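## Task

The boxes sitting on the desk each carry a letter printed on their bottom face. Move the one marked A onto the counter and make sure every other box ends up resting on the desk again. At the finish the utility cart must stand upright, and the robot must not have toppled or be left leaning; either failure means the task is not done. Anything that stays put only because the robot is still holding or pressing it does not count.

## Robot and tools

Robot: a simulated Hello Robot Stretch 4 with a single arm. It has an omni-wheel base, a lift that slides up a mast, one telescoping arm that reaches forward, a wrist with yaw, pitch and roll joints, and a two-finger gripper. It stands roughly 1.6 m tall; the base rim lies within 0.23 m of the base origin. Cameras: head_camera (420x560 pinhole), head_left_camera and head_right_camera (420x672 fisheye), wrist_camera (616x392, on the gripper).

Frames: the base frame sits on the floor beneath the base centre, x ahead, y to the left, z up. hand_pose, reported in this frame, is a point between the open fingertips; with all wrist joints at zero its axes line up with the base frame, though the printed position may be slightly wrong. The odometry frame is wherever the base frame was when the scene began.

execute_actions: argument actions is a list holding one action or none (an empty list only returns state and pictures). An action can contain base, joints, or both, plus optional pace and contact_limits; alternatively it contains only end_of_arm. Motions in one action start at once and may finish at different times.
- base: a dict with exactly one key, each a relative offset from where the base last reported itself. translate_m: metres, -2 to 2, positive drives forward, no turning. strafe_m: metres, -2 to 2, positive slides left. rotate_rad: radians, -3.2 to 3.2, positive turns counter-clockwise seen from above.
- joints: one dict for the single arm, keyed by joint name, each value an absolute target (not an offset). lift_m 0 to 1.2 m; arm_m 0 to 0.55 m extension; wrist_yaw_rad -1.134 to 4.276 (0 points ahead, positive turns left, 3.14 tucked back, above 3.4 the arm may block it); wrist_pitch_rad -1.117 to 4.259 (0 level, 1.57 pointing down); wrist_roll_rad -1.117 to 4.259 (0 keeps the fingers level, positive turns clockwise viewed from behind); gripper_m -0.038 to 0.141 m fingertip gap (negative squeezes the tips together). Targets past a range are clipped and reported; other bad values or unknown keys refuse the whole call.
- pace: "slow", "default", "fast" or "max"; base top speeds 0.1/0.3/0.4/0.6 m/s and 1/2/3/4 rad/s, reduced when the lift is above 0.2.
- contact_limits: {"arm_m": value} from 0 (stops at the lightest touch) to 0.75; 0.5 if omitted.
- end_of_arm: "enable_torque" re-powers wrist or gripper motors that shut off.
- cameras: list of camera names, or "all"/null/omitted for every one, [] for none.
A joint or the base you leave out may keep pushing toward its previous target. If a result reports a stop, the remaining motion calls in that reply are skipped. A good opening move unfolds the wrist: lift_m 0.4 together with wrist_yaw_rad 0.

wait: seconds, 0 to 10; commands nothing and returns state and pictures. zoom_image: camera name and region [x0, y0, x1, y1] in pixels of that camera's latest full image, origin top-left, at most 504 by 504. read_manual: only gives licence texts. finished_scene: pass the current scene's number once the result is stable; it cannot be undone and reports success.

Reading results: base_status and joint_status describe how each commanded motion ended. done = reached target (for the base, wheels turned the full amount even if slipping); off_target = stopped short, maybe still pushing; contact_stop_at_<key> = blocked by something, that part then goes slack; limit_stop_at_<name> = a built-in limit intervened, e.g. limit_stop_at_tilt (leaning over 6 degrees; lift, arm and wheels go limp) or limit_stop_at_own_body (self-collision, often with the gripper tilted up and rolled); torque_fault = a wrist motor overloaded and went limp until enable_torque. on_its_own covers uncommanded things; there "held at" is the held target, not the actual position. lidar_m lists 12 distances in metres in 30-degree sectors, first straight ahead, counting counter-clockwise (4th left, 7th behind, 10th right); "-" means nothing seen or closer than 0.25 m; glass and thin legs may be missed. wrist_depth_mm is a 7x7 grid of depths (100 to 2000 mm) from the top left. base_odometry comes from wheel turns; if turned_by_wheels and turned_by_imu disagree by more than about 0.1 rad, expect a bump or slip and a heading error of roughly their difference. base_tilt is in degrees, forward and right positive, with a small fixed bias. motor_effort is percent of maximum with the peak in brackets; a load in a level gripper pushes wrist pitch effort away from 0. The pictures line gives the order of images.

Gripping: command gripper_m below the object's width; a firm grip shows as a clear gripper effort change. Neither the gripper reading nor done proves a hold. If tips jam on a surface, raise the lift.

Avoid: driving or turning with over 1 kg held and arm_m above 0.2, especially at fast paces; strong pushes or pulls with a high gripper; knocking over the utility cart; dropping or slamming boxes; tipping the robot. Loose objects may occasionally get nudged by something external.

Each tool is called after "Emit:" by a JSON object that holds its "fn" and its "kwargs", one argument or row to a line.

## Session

Emit:
{"fn": "execute_actions", "kwargs": {
  "actions": []
}}

Scene clock: 0.00 s.
base_odometry: x=+0.000 y=+0.000 heading=+0.000 (m, m, rad; odometry frame)
turned_by_wheels: +0.000 (rad since the last result)
turned_by_imu: +0.000 (rad since the last result)
base_tilt: forward=+0.1 right=-0.3 (deg)
lidar_m: 0.88 1.86 1.98 1.94 2.58 2.52 2.30 1.43 1.41 1.05 0.82 0.79
base_status: not commanded
joint_positions: lift_m=+0.120 arm_m=+0.001 wrist_yaw_rad=+3.060 wrist_pitch_rad=+0.002 wrist_roll_rad=-0.001 gripper_m=+0.057
joint_status: not commanded
motor_effort: lift_m=+21 arm_m=-1 wrist_yaw_rad=+2 wrist_pitch_rad=-9 wrist_roll_rad=+1 gripper_m=+1 wheel_0=+0 wheel_1=+0 wheel_2=+0 (%)
hand_pose: x=-0.1081 y=+0.1108 z=+0.2974 quat_wxyz=(+0.041, -0.001, +0.000, +0.999) (m; base frame)
wrist_depth_mm: 140 195 - - - - - / - 143 - - - - - / - 140 - - - - - / 107 140 300 - - - - / 135 1756 - - - - - / 1430 1464 1229 1366 211 1182 1078 / 917 931 778 155 788 750 759
pictures: head_camera, head_left_camera, head_right_camera, wrist_camera
camera_calibration (this result's frames):
wrist_camera: T_world_to_cam=[[0.0881038, 0.992703, -0.0823372, -0.0728804], [-0.0424426, -0.0788424, -0.995983, 0.363375], [-0.995207, 0.0912445, 0.0351865, 0.0911613], [0, 0, 0, 1]] pos_world=[0.112568, 0.0926799, 0.352707]
Images, in order (width x height): head_camera 420x560, head_left_camera 420x672, head_right_camera 420x672, wrist_camera 616x392.

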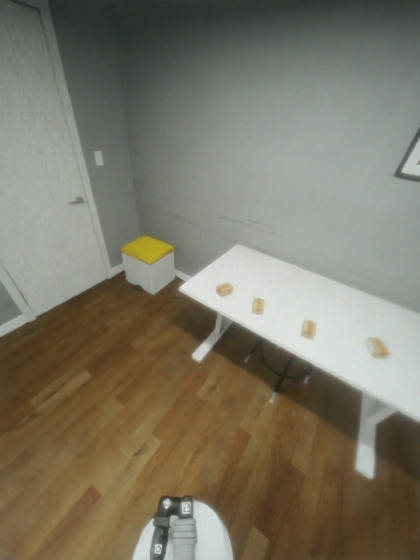

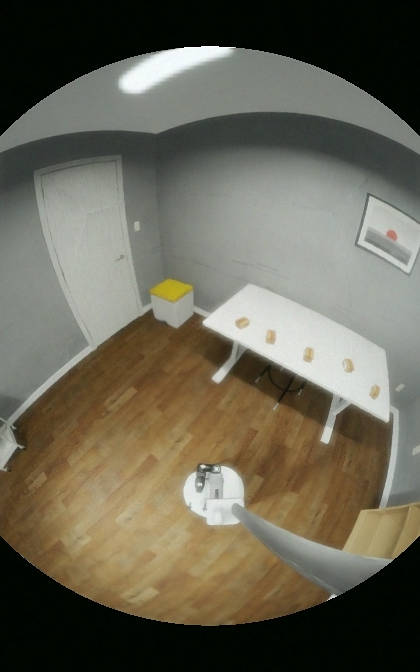

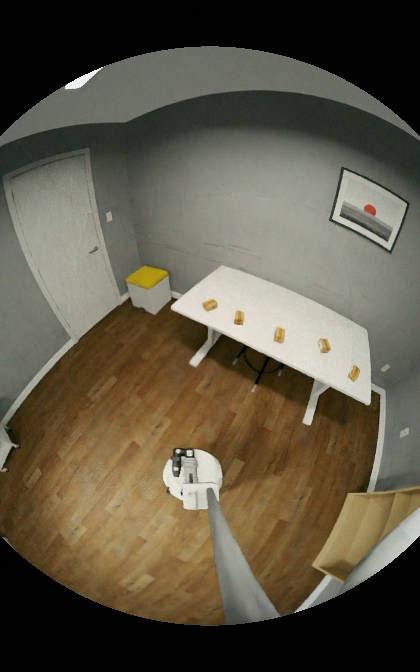

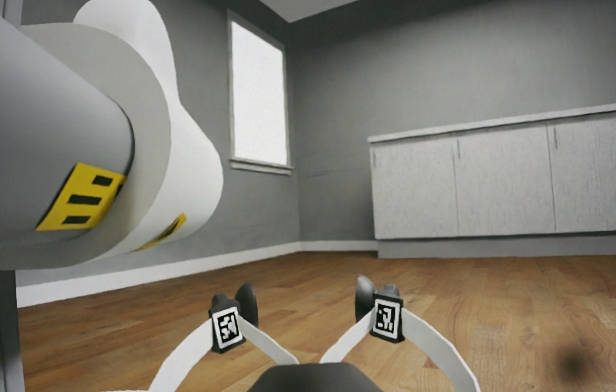

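Emit:
{"fn": "execute_actions", "kwargs": {
  "actions": [
    {"base":{"rotate_rad":-0.65},"joints":{"lift_m":0.78,"wrist_yaw_rad":0,"gripper_m":0.1},"pace":"fast"}
  ],
  "cameras": ["head_camera","wrist_camera"]
}}

Scene clock: 8.80 s.
base_odometry: x=+0.000 y=+0.000 heading=-0.650 (m, m, rad; odometry frame)
turned_by_wheels: -0.650 (rad since the last result)
turned_by_imu: -0.642 (rad since the last result)
base_tilt: forward=+0.1 right=-0.2 (deg)
lidar_m: 0.79 0.83 1.82 1.98 1.95 2.09 2.52 2.57 1.51 1.41 1.78 0.84
base_status: done
joint_positions: lift_m=+0.780 arm_m=+0.001 wrist_yaw_rad=+0.001 wrist_pitch_rad=+0.002 wrist_roll_rad=-0.001 gripper_m=+0.100
joint_status: all done
motor_effort: lift_m=+26(26) arm_m=-1(1) wrist_yaw_rad=+1(5) wrist_pitch_rad=-8(10) wrist_roll_rad=+0(0) gripper_m=-4(4) wheel_0=+0(6) wheel_1=+0(11) wheel_2=-2(10) (%)
hand_pose: x=+0.4608 y=-0.0873 z=+0.9572 quat_wxyz=(+1.000, +0.000, +0.001, +0.000) (m; base frame)
wrist_depth_mm: 1366 1366 1366 1366 1430 1464 1464 / 1336 1366 1366 1366 1397 1464 1464 / 1308 1366 1366 1397 1397 1430 1430 / 1336 1366 1366 1366 1366 1430 1464 / 1308 1308 1336 1366 1366 1397 1430 / 1308 1160 741 1098 212 946 831 / 699 654 640 150 661 609 627
pictures: head_camera, wrist_camera
camera_calibration (this result's frames):
wrist_camera: T_world_to_cam=[[-0.00595191, -0.996587, -0.0823367, -0.00235273], [0.0358226, 0.0820728, -0.995982, 1.00702], [0.99934, -0.00887751, 0.0352119, -0.275694], [0, 0, 0, 1]] pos_world=[0.239424, -0.0874412, 1.01249]
Images, in order (width x height): head_camera 420x560, wrist_camera 616x392.

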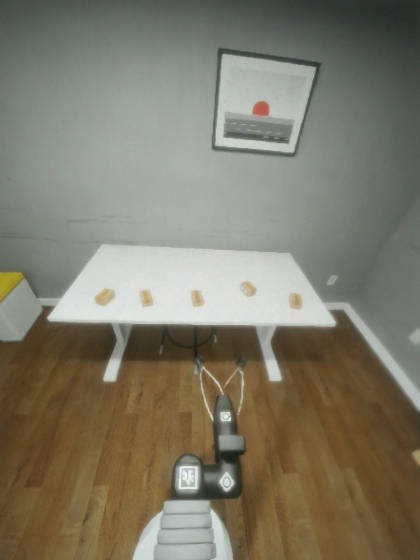

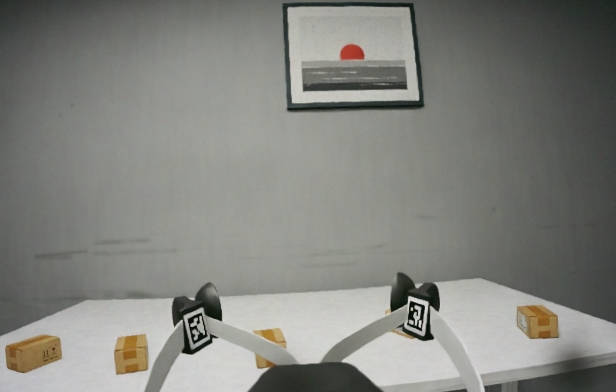

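Emit:
{"fn": "zoom_image", "kwargs": {
  "camera": "head_camera",
  "region": [80, 265, 320, 330]
}}

Emit:
{"fn": "zoom_image", "kwargs": {
  "camera": "head_camera",
  "region": [130, 270, 230, 320]
}}

Region (80, 265, 320, 330) of head_camera's 420x560 image, scaled by 2.100, with more detail than that image has; it fills the top 136 rows of this view, and the rest is white.

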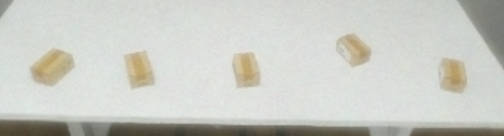

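Region (130, 270, 230, 320) of head_camera's 420x560 image, scaled by 5.040, with more detail than that image has.

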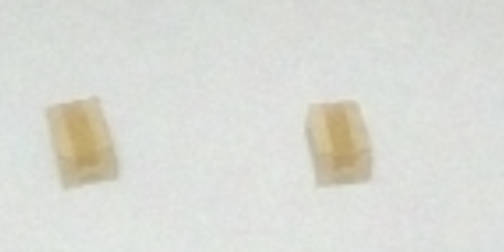

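Emit:
{"fn": "execute_actions", "kwargs": {
  "actions": [
    {"base":{"translate_m":0.2},"joints":{"lift_m":0.77,"wrist_yaw_rad":0.31,"wrist_pitch_rad":0.35,"arm_m":0.33},"pace":"max"}
  ],
  "cameras": ["head_camera","wrist_camera"]
}}

Scene clock: 22.80 s.
base_odometry: x=+0.159 y=-0.121 heading=-0.649 (m, m, rad; odometry frame)
turned_by_wheels: +0.001 (rad since the last result)
turned_by_imu: +0.001 (rad since the last result)
base_tilt: forward=+0.2 right=-0.3 (deg)
lidar_m: 0.61 0.62 0.82 2.00 2.06 2.13 2.75 2.56 1.50 1.42 0.86 0.66
base_status: done
joint_positions: lift_m=+0.770 arm_m=+0.329 wrist_yaw_rad=+0.310 wrist_pitch_rad=+0.352 wrist_roll_rad=-0.001 gripper_m=+0.100
joint_status: all done
motor_effort: lift_m=+17(24) arm_m=+4(5) wrist_yaw_rad=+0(10) wrist_pitch_rad=-8(9) wrist_roll_rad=+0(0) gripper_m=-3(0) wheel_0=+2(8) wheel_1=+3(11) wheel_2=+3(14) (%)
hand_pose: x=+0.7847 y=-0.0006 z=+0.8490 quat_wxyz=(+0.973, -0.027, +0.173, +0.152) (m; base frame)
wrist_depth_mm: 917 866 820 768 732 691 668 / 960 904 854 809 759 723 683 / 1025 960 891 842 798 750 715 / 1060 917 878 866 820 768 741 / 609 597 585 574 559 539 525 / 436 436 392 430 211 407 397 / 325 343 330 150 336 322 329
pictures: head_camera, wrist_camera
camera_calibration (this result's frames):
wrist_camera: T_world_to_cam=[[0.271432, -0.959521, -0.0751202, -0.146738], [-0.31818, -0.0157974, -0.947899, 1.11746], [0.908342, 0.281192, -0.309588, -0.230437], [0, 0, 0, 1]] pos_world=[0.604698, -0.0583481, 0.976875]
Images, in order (width x height): head_camera 420x560, wrist_camera 616x392.

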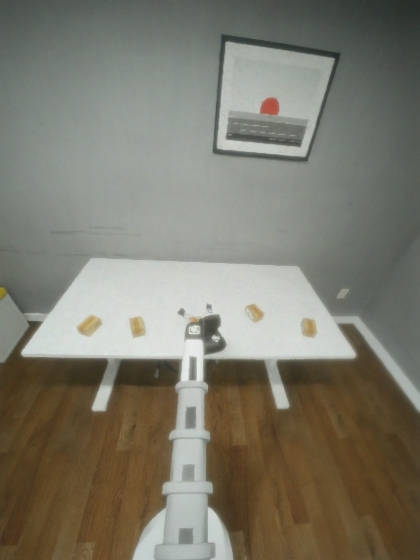

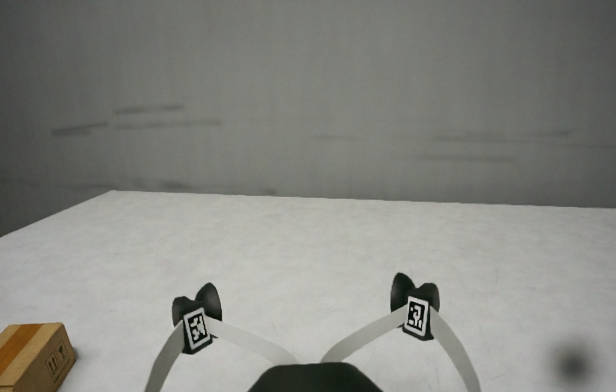

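Emit:
{"fn": "execute_actions", "kwargs": {
  "actions": [
    {"joints":{"lift_m":0.73,"arm_m":0.31},"pace":"max"}
  ],
  "cameras": ["head_camera","wrist_camera"]
}}

Scene clock: 27.00 s.
base_odometry: x=+0.159 y=-0.121 heading=-0.649 (m, m, rad; odometry frame)
turned_by_wheels: +0.000 (rad since the last result)
turned_by_imu: +0.001 (rad since the last result)
base_tilt: forward=+0.0 right=-0.2 (deg)
lidar_m: 0.59 0.62 0.87 1.99 2.08 2.14 2.74 2.56 1.51 1.43 0.89 0.62
base_status: not commanded
joint_positions: lift_m=+0.730 arm_m=+0.311 wrist_yaw_rad=+0.310 wrist_pitch_rad=+0.352 wrist_roll_rad=-0.001 gripper_m=+0.100
joint_status: all done
motor_effort: lift_m=+17(13) arm_m=-4(2) wrist_yaw_rad=+2(1) wrist_pitch_rad=-9(9) wrist_roll_rad=+1(0) gripper_m=-4(1) wheel_0=+2(2) wheel_1=+3(4) wheel_2=+3(3) (%)
hand_pose: x=+0.7662 y=-0.0006 z=+0.8089 quat_wxyz=(+0.973, -0.027, +0.173, +0.152) (m; base frame)
wrist_depth_mm: 946 878 842 788 750 707 683 / 976 931 866 820 778 732 699 / 1060 976 931 866 820 768 723 / 1042 778 750 723 691 668 654 / 508 504 496 484 473 455 442 / 320 373 332 364 212 343 334 / 296 291 278 151 283 273 -
pictures: head_camera, wrist_camera
camera_calibration (this result's frames):
wrist_camera: T_world_to_cam=[[0.271406, -0.95953, -0.0751091, -0.144741], [-0.318466, -0.0158882, -0.947801, 1.07371], [0.90825, 0.281159, -0.30989, -0.225775], [0, 0, 0, 1]] pos_world=[0.586283, -0.0583457, 0.936823]
Images, in order (width x height): head_camera 420x560, wrist_camera 616x392.

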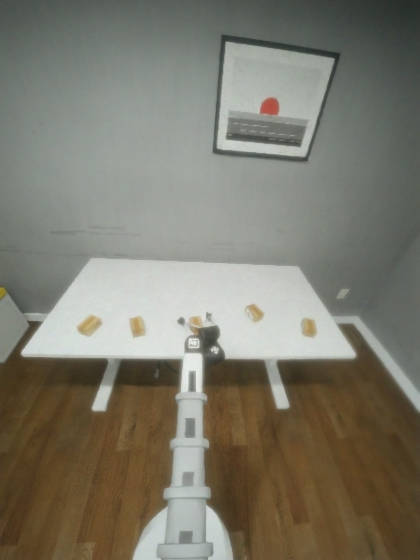

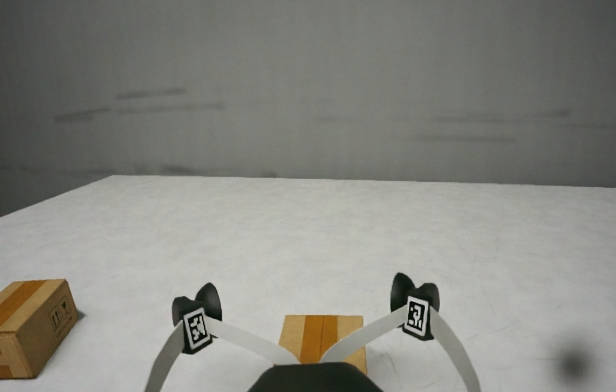

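Emit:
{"fn": "execute_actions", "kwargs": {
  "actions": [
    {"joints":{"lift_m":0.674,"arm_m":0.305,"gripper_m":0.092},"pace":"fast"}
  ],
  "cameras": ["wrist_camera"]
}}

Scene clock: 30.20 s.
base_odometry: x=+0.159 y=-0.121 heading=-0.649 (m, m, rad; odometry frame)
turned_by_wheels: +0.000 (rad since the last result)
turned_by_imu: +0.001 (rad since the last result)
base_tilt: forward=+0.0 right=-0.3 (deg)
lidar_m: 0.60 0.62 0.86 1.99 2.08 2.15 2.74 2.56 1.49 1.42 0.88 0.63
base_status: not commanded
joint_positions: lift_m=+0.674 arm_m=+0.306 wrist_yaw_rad=+0.310 wrist_pitch_rad=+0.352 wrist_roll_rad=-0.001 gripper_m=+0.092
joint_status: all done
motor_effort: lift_m=+16(14) arm_m=-5(2) wrist_yaw_rad=+1(0) wrist_pitch_rad=-9(8) wrist_roll_rad=+0(0) gripper_m=-6(4) wheel_0=+2(2) wheel_1=+3(3) wheel_2=+3(3) (%)
hand_pose: x=+0.7612 y=-0.0006 z=+0.7531 quat_wxyz=(+0.973, -0.027, +0.173, +0.152) (m; base frame)
wrist_depth_mm: 931 891 831 788 741 715 683 / 991 931 878 831 778 741 707 / 1060 976 904 866 809 768 732 / 603 580 559 539 521 500 488 / 320 377 373 253 351 342 332 / 276 277 218 189 193 256 251 / 225 217 208 150 208 202 -
pictures: wrist_camera
camera_calibration (this result's frames):
wrist_camera: T_world_to_cam=[[0.271401, -0.959531, -0.0751135, -0.147573], [-0.318355, -0.0158476, -0.947839, 1.01915], [0.908291, 0.281157, -0.309772, -0.238662], [0, 0, 0, 1]] pos_world=[0.581278, -0.0583483, 0.880977]
Images, in order (width x height): wrist_camera 616x392.

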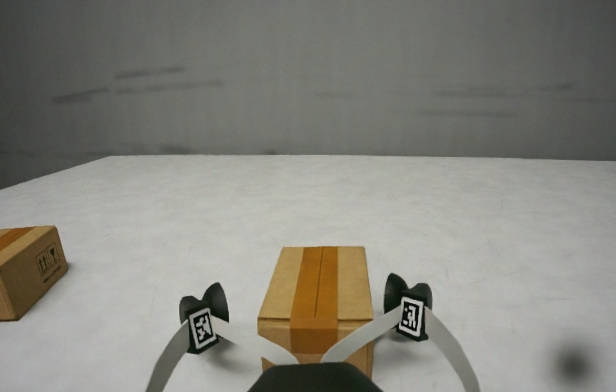

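Emit:
{"fn": "execute_actions", "kwargs": {
  "actions": [
    {"joints":{"gripper_m":0.03,"lift_m":0.669,"wrist_yaw_rad":0.29}}
  ],
  "cameras": ["wrist_camera"]
}}

Emit:
{"fn": "execute_actions", "kwargs": {
  "actions": [
    {"joints":{"wrist_pitch_rad":-0.9,"wrist_roll_rad":2.2,"lift_m":0.695},"pace":"fast"}
  ],
  "cameras": ["head_camera"]
}}

Emit:
{"fn": "zoom_image", "kwargs": {
  "camera": "head_camera",
  "region": [150, 220, 260, 330]
}}

Scene clock: 35.00 s.
base_odometry: x=+0.159 y=-0.121 heading=-0.649 (m, m, rad; odometry frame)
turned_by_wheels: +0.000 (rad since the last result)
turned_by_imu: +0.001 (rad since the last result)
base_tilt: forward=+0.1 right=-0.2 (deg)
lidar_m: 0.60 0.62 0.85 1.99 2.08 2.12 2.71 2.56 1.51 1.41 0.88 0.62
base_status: not commanded
joint_positions: lift_m=+0.669 arm_m=+0.306 wrist_yaw_rad=+0.290 wrist_pitch_rad=+0.353 wrist_roll_rad=-0.001 gripper_m=+0.030
joint_status: all done
motor_effort: lift_m=+15(12) arm_m=-4(4) wrist_yaw_rad=+2(2) wrist_pitch_rad=-11(11) wrist_roll_rad=+0(0) gripper_m=-12(9) wheel_0=+2(2) wheel_1=+3(3) wheel_2=+3(3) (%)
hand_pose: x=+0.7611 y=-0.0063 z=+0.7479 quat_wxyz=(+0.974, -0.026, +0.174, +0.142) (m; base frame)
wrist_depth_mm: 931 878 831 788 750 715 691 / 960 917 878 820 788 741 715 / 1025 960 904 854 809 759 741 / 580 559 535 521 500 480 469 / 319 364 357 234 340 329 320 / 266 267 191 175 190 248 242 / 217 208 185 172 201 195 -
pictures: wrist_camera
camera_calibration (this result's frames):
wrist_camera: T_world_to_cam=[[0.252309, -0.964729, -0.0750827, -0.138871], [-0.319416, -0.00979143, -0.947564, 1.01471], [0.913407, 0.263062, -0.310621, -0.241919], [0, 0, 0, 1]] pos_world=[0.580124, -0.0603977, 0.875929]
Images, in order (width x height): wrist_camera 616x392.

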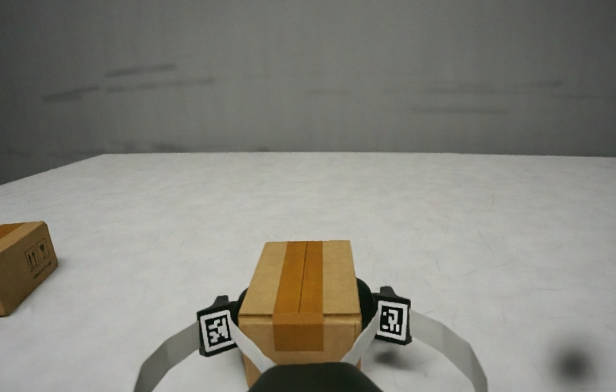

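Scene clock: 36.80 s.
base_odometry: x=+0.159 y=-0.121 heading=-0.649 (m, m, rad; odometry frame)
turned_by_wheels: +0.000 (rad since the last result)
turned_by_imu: +0.000 (rad since the last result)
base_tilt: forward=+0.2 right=-0.2 (deg)
lidar_m: 0.58 0.62 0.84 1.99 2.09 2.13 2.74 2.57 1.51 1.42 0.88 0.64
base_status: not commanded
joint_positions: lift_m=+0.695 arm_m=+0.306 wrist_yaw_rad=+0.290 wrist_pitch_rad=-0.897 wrist_roll_rad=+2.200 gripper_m=+0.030
joint_status: all done
motor_effort: lift_m=+26(24) arm_m=-4(4) wrist_yaw_rad=+2(1) wrist_pitch_rad=-9(18) wrist_roll_rad=+2(6) gripper_m=-11(12) wheel_0=+2(2) wheel_1=+3(3) wheel_2=+3(3) (%)
hand_pose: x=+0.6741 y=-0.0323 z=+1.0983 quat_wxyz=(+0.349, +0.823, -0.079, +0.442) (m; base frame)
wrist_depth_mm: 1308 1138 976 891 798 723 676 / 1464 1308 1098 976 891 788 723 / 1430 1499 1281 1098 991 878 788 / 1366 1537 1499 1308 1118 976 891 / 1281 1430 1618 234 1281 1118 991 / 1229 1308 193 175 190 1255 1138 / 1138 1229 185 173 1756 1397 1281
pictures: head_camera
Images, in order (width x height): head_camera 420x560.

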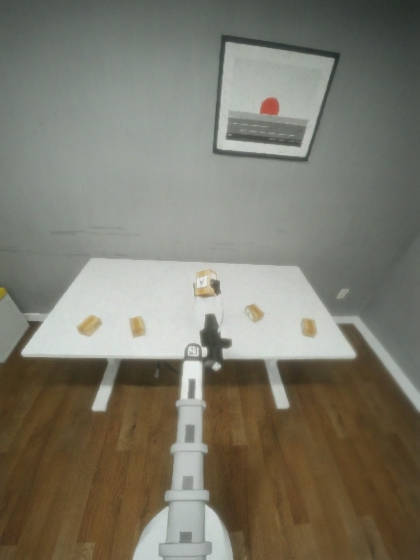

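Region (150, 220, 260, 330) of head_camera's 420x560 image, scaled by 4.582, with more detail than that image has.

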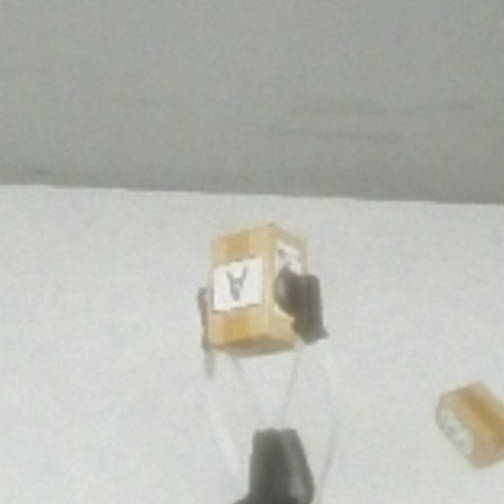

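Emit:
{"fn": "zoom_image", "kwargs": {
  "camera": "head_camera",
  "region": [185, 262, 225, 302]
}}

Region (185, 262, 225, 302) of head_camera's 420x560 image, scaled by 12.600, with more detail than that image has.

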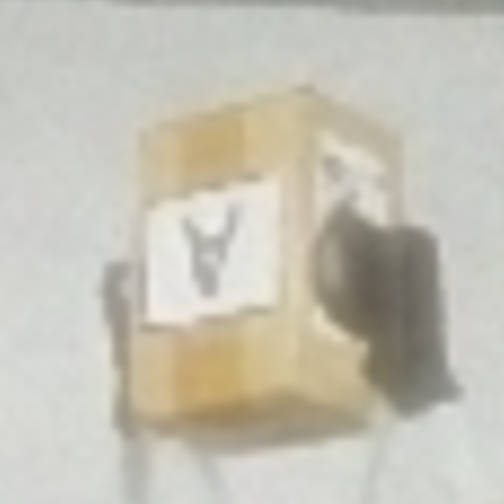

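Emit:
{"fn": "execute_actions", "kwargs": {
  "actions": [
    {"base":{"rotate_rad":3.1},"joints":{"arm_m":0.005,"lift_m":0.25,"wrist_yaw_rad":0,"wrist_pitch_rad":-0.7,"wrist_roll_rad":2.6},"pace":"fast"}
  ],
  "cameras": ["head_camera","head_right_camera"]
}}

Scene clock: 47.40 s.
base_odometry: x=+0.159 y=-0.121 heading=+2.450 (m, m, rad; odometry frame)
turned_by_wheels: +3.100 (rad since the last result)
turned_by_imu: +3.070 (rad since the last result)
base_tilt: forward=+0.1 right=-0.2 (deg)
lidar_m: 2.72 2.70 1.52 1.40 0.97 0.64 0.60 0.62 0.83 1.97 2.05 2.08
base_status: done
joint_positions: lift_m=+0.250 arm_m=+0.006 wrist_yaw_rad=+0.000 wrist_pitch_rad=-0.697 wrist_roll_rad=+2.600 gripper_m=+0.030
joint_status: all done
motor_effort: lift_m=+16(24) arm_m=-5(5) wrist_yaw_rad=+0(4) wrist_pitch_rad=-10(11) wrist_roll_rad=+1(5) gripper_m=-9(16) wheel_0=-2(6) wheel_1=-2(9) wheel_2=-1(6) (%)
hand_pose: x=+0.3980 y=-0.0873 z=+0.6138 quat_wxyz=(+0.251, +0.906, -0.091, +0.329) (m; base frame)
wrist_depth_mm: 1921 - - - - - 1921 / - - - - - - - / - - - - - - - / - - - - - - - / - - - 233 - - - / 1756 1921 193 175 190 - - / 1618 1708 185 172 - - -
pictures: head_camera, head_right_camera
Images, in order (width x height): head_camera 420x560, head_right_camera 420x672.

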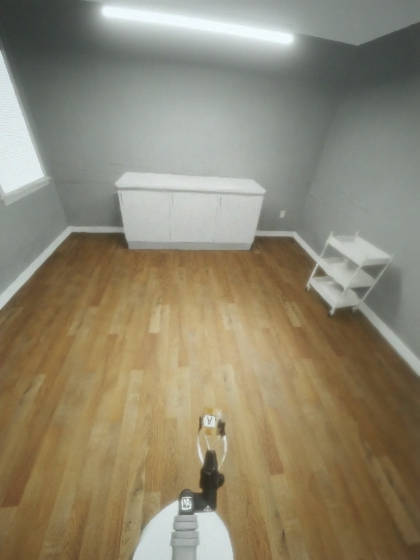

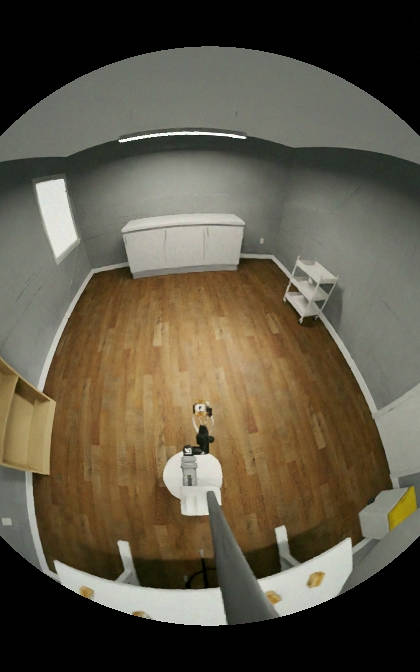

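Emit:
{"fn": "zoom_image", "kwargs": {
  "camera": "head_camera",
  "region": [190, 400, 235, 445]
}}

Region (190, 400, 235, 445) of head_camera's 420x560 image, scaled by 11.200, with more detail than that image has.

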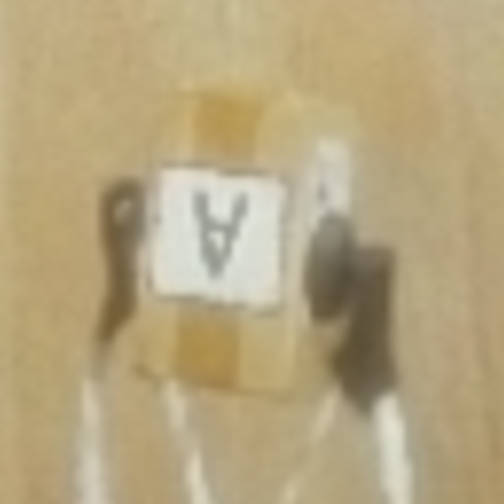

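Emit:
{"fn": "execute_actions", "kwargs": {
  "actions": [
    {"base":{"translate_m":1.92},"joints":{"lift_m":0.97,"wrist_pitch_rad":0.35,"wrist_roll_rad":0,"arm_m":0.5},"pace":"max"}
  ],
  "cameras": ["head_camera","wrist_camera"]
}}

Scene clock: 57.03 s.
base_odometry: x=-1.320 y=+1.103 heading=+2.450 (m, m, rad; odometry frame)
turned_by_wheels: +0.000 (rad since the last result)
turned_by_imu: -0.001 (rad since the last result)
base_tilt: forward=+0.2 right=-0.3 (deg)
lidar_m: 0.79 0.80 1.07 1.88 1.92 2.10 2.92 2.86 1.99 1.32 1.88 0.87
base_status: done
joint_positions: lift_m=+0.970 arm_m=+0.499 wrist_yaw_rad=+0.000 wrist_pitch_rad=+0.353 wrist_roll_rad=+0.000 gripper_m=+0.030
joint_status: all done
motor_effort: lift_m=+25(30) arm_m=+5(6) wrist_yaw_rad=+1(3) wrist_pitch_rad=-11(12) wrist_roll_rad=+0(3) gripper_m=-15(13) wheel_0=+0(8) wheel_1=+2(10) wheel_2=+2(14) (%)
hand_pose: x=+0.9409 y=-0.0874 z=+1.0481 quat_wxyz=(+0.984, +0.000, +0.176, +0.000) (m; base frame)
wrist_depth_mm: 591 609 621 640 661 683 699 / 609 627 647 668 691 715 732 / 640 654 683 707 723 750 768 / 668 691 715 732 759 768 788 / 621 615 603 234 580 554 539 / 452 452 191 175 189 418 407 / 368 355 185 172 340 329 338
pictures: head_camera, wrist_camera
camera_calibration (this result's frames):
wrist_camera: T_world_to_cam=[[-0.034562, -0.996502, -0.0760884, 0.028271], [-0.309058, 0.083059, -0.947409, 1.35398], [0.950415, -0.00922862, -0.310847, -0.34993], [0, 0, 0, 1]] pos_world=[0.752012, -0.0875172, 1.17615]
Images, in order (width x height): head_camera 420x560, wrist_camera 616x392.

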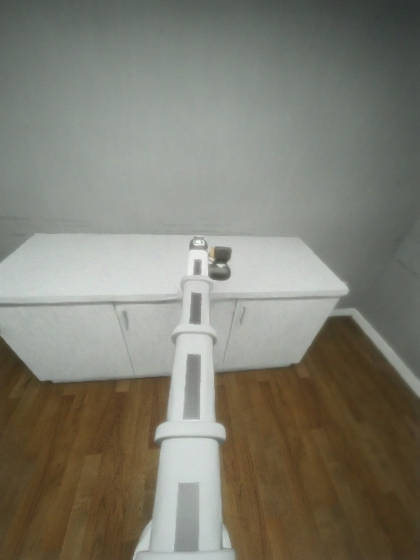

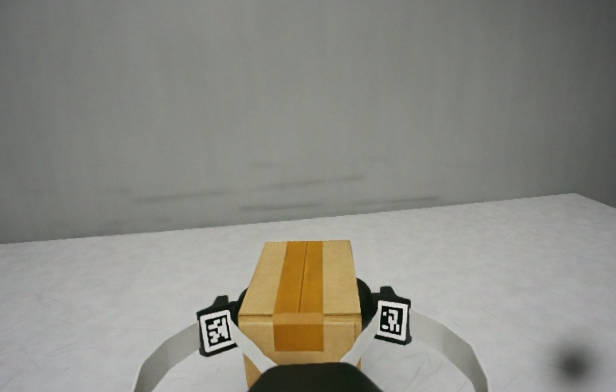

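Emit:
{"fn": "execute_actions", "kwargs": {
  "actions": [
    {"joints":{"lift_m":0.865,"arm_m":0.52},"pace":"fast"}
  ],
  "cameras": ["wrist_camera","head_left_camera"]
}}

Scene clock: 61.03 s.
base_odometry: x=-1.320 y=+1.103 heading=+2.450 (m, m, rad; odometry frame)
turned_by_wheels: +0.000 (rad since the last result)
turned_by_imu: +0.001 (rad since the last result)
base_tilt: forward=+0.1 right=-0.4 (deg)
lidar_m: 0.77 0.82 1.05 1.88 1.93 2.08 2.92 2.89 1.97 1.32 1.88 0.86
base_status: not commanded
joint_positions: lift_m=+0.865 arm_m=+0.519 wrist_yaw_rad=+0.000 wrist_pitch_rad=+0.354 wrist_roll_rad=+0.000 gripper_m=+0.030
joint_status: all done
motor_effort: lift_m=+16(17) arm_m=+4(3) wrist_yaw_rad=+1(1) wrist_pitch_rad=-12(12) wrist_roll_rad=+0(0) gripper_m=-14(14) wheel_0=+0(0) wheel_1=+2(2) wheel_2=+1(2) (%)
hand_pose: x=+0.9608 y=-0.0874 z=+0.9437 quat_wxyz=(+0.984, +0.000, +0.176, +0.000) (m; base frame)
wrist_depth_mm: 574 591 609 627 640 661 683 / 597 609 634 654 668 699 715 / 621 640 661 683 707 723 741 / 603 580 559 539 517 496 484 / 379 375 368 235 351 340 330 / 276 276 191 175 190 256 251 / 225 216 185 172 208 201 -
pictures: head_left_camera, wrist_camera
camera_calibration (this result's frames):
wrist_camera: T_world_to_cam=[[-0.0347483, -0.996496, -0.0760807, 0.0211452], [-0.309241, 0.0831115, -0.947345, 1.26139], [0.950349, -0.0093914, -0.311045, -0.40107], [0, 0, 0, 1]] pos_world=[0.771963, -0.0875312, 1.07183]
Images, in order (width x height): head_left_camera 420x672, wrist_camera 616x392.

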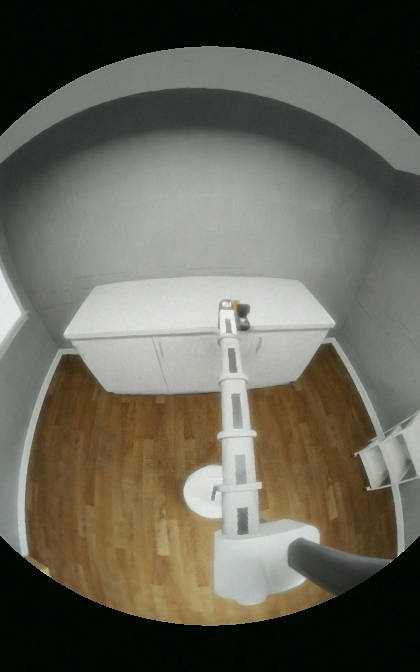

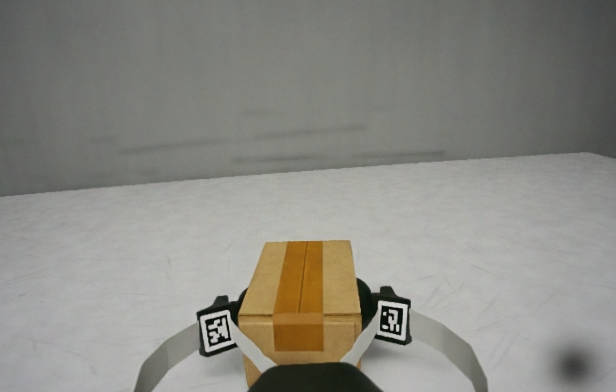

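Emit:
{"fn": "execute_actions", "kwargs": {
  "actions": [
    {"joints":{"lift_m":0.858,"gripper_m":0.08}}
  ],
  "cameras": ["wrist_camera"]
}}

Emit:
{"fn": "execute_actions", "kwargs": {
  "actions": [
    {"joints":{"lift_m":0.92,"gripper_m":0.09},"pace":"max"}
  ],
  "cameras": ["wrist_camera","head_camera"]
}}

Scene clock: 63.73 s.
base_odometry: x=-1.320 y=+1.103 heading=+2.450 (m, m, rad; odometry frame)
turned_by_wheels: +0.000 (rad since the last result)
turned_by_imu: +0.001 (rad since the last result)
base_tilt: forward=+0.1 right=-0.3 (deg)
lidar_m: 0.80 0.79 1.05 1.88 1.92 2.10 2.88 2.90 1.97 1.31 1.88 0.88
base_status: not commanded
joint_positions: lift_m=+0.858 arm_m=+0.519 wrist_yaw_rad=+0.000 wrist_pitch_rad=+0.352 wrist_roll_rad=+0.000 gripper_m=+0.080
joint_status: all done
motor_effort: lift_m=+15(23) arm_m=+5(5) wrist_yaw_rad=+2(2) wrist_pitch_rad=-7(12) wrist_roll_rad=+0(0) gripper_m=+1(10) wheel_0=+0(0) wheel_1=+2(2) wheel_2=+1(1) (%)
hand_pose: x=+0.9610 y=-0.0874 z=+0.9372 quat_wxyz=(+0.985, +0.000, +0.175, +0.000) (m; base frame)
wrist_depth_mm: 574 591 609 627 647 661 683 / 591 615 634 654 676 691 715 / 621 640 661 683 699 715 741 / 580 564 539 517 500 484 473 / 364 362 355 237 340 329 319 / 266 266 204 181 197 247 241 / 216 209 200 150 202 196 -
pictures: wrist_camera
camera_calibration (this result's frames):
wrist_camera: T_world_to_cam=[[-0.0346161, -0.996498, -0.0761203, 0.0205669], [-0.307675, 0.0830926, -0.947856, 1.25426], [0.950862, -0.00939075, -0.309474, -0.405213], [0, 0, 0, 1]] pos_world=[0.771919, -0.0875301, 1.06502]
Images, in order (width x height): wrist_camera 616x392.

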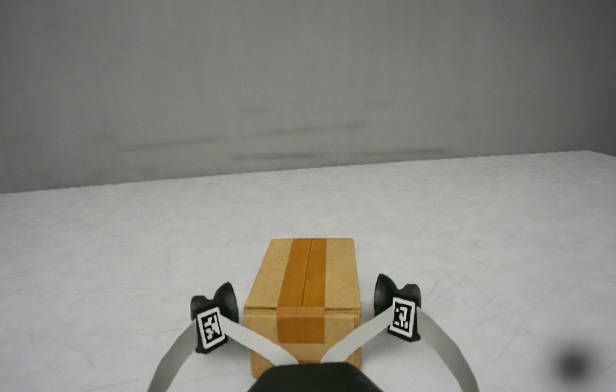

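Scene clock: 64.50 s.
base_odometry: x=-1.320 y=+1.103 heading=+2.450 (m, m, rad; odometry frame)
turned_by_wheels: +0.000 (rad since the last result)
turned_by_imu: +0.000 (rad since the last result)
base_tilt: forward=+0.3 right=-0.2 (deg)
lidar_m: 0.79 0.82 1.09 1.88 1.94 2.07 2.91 2.88 1.98 1.32 1.85 0.86
base_status: not commanded
joint_positions: lift_m=+0.920 arm_m=+0.519 wrist_yaw_rad=+0.000 wrist_pitch_rad=+0.352 wrist_roll_rad=+0.000 gripper_m=+0.090
joint_status: all done
motor_effort: lift_m=+24(27) arm_m=+5(5) wrist_yaw_rad=+2(1) wrist_pitch_rad=-8(8) wrist_roll_rad=+0(0) gripper_m=-2(0) wheel_0=+0(0) wheel_1=+2(2) wheel_2=+1(1) (%)
hand_pose: x=+0.9609 y=-0.0874 z=+0.9984 quat_wxyz=(+0.985, +0.000, +0.175, +0.000) (m; base frame)
wrist_depth_mm: 574 585 609 627 640 668 683 / 597 615 634 654 676 691 707 / 621 640 668 683 707 723 741 / 647 661 683 699 691 668 647 / 508 500 496 484 469 455 442 / 370 368 221 362 212 343 334 / 301 290 278 150 285 270 -
pictures: head_camera, wrist_camera
camera_calibration (this result's frames):
wrist_camera: T_world_to_cam=[[-0.034629, -0.996498, -0.0761146, 0.0252345], [-0.30783, 0.0830927, -0.947806, 1.3124], [0.950811, -0.0093912, -0.309629, -0.386047], [0, 0, 0, 1]] pos_world=[0.771928, -0.0875302, 1.12629]
Images, in order (width x height): head_camera 420x560, wrist_camera 616x392.

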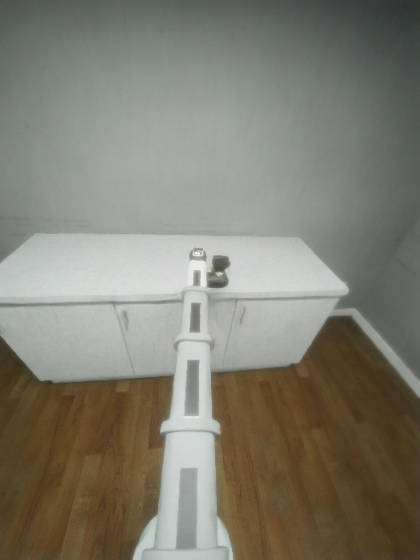

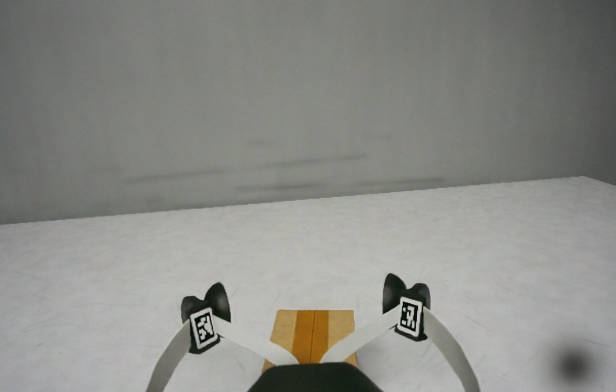

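Emit:
{"fn": "finished_scene", "kwargs": {
  "scene": 2
}}

The scene is finished: the task was done.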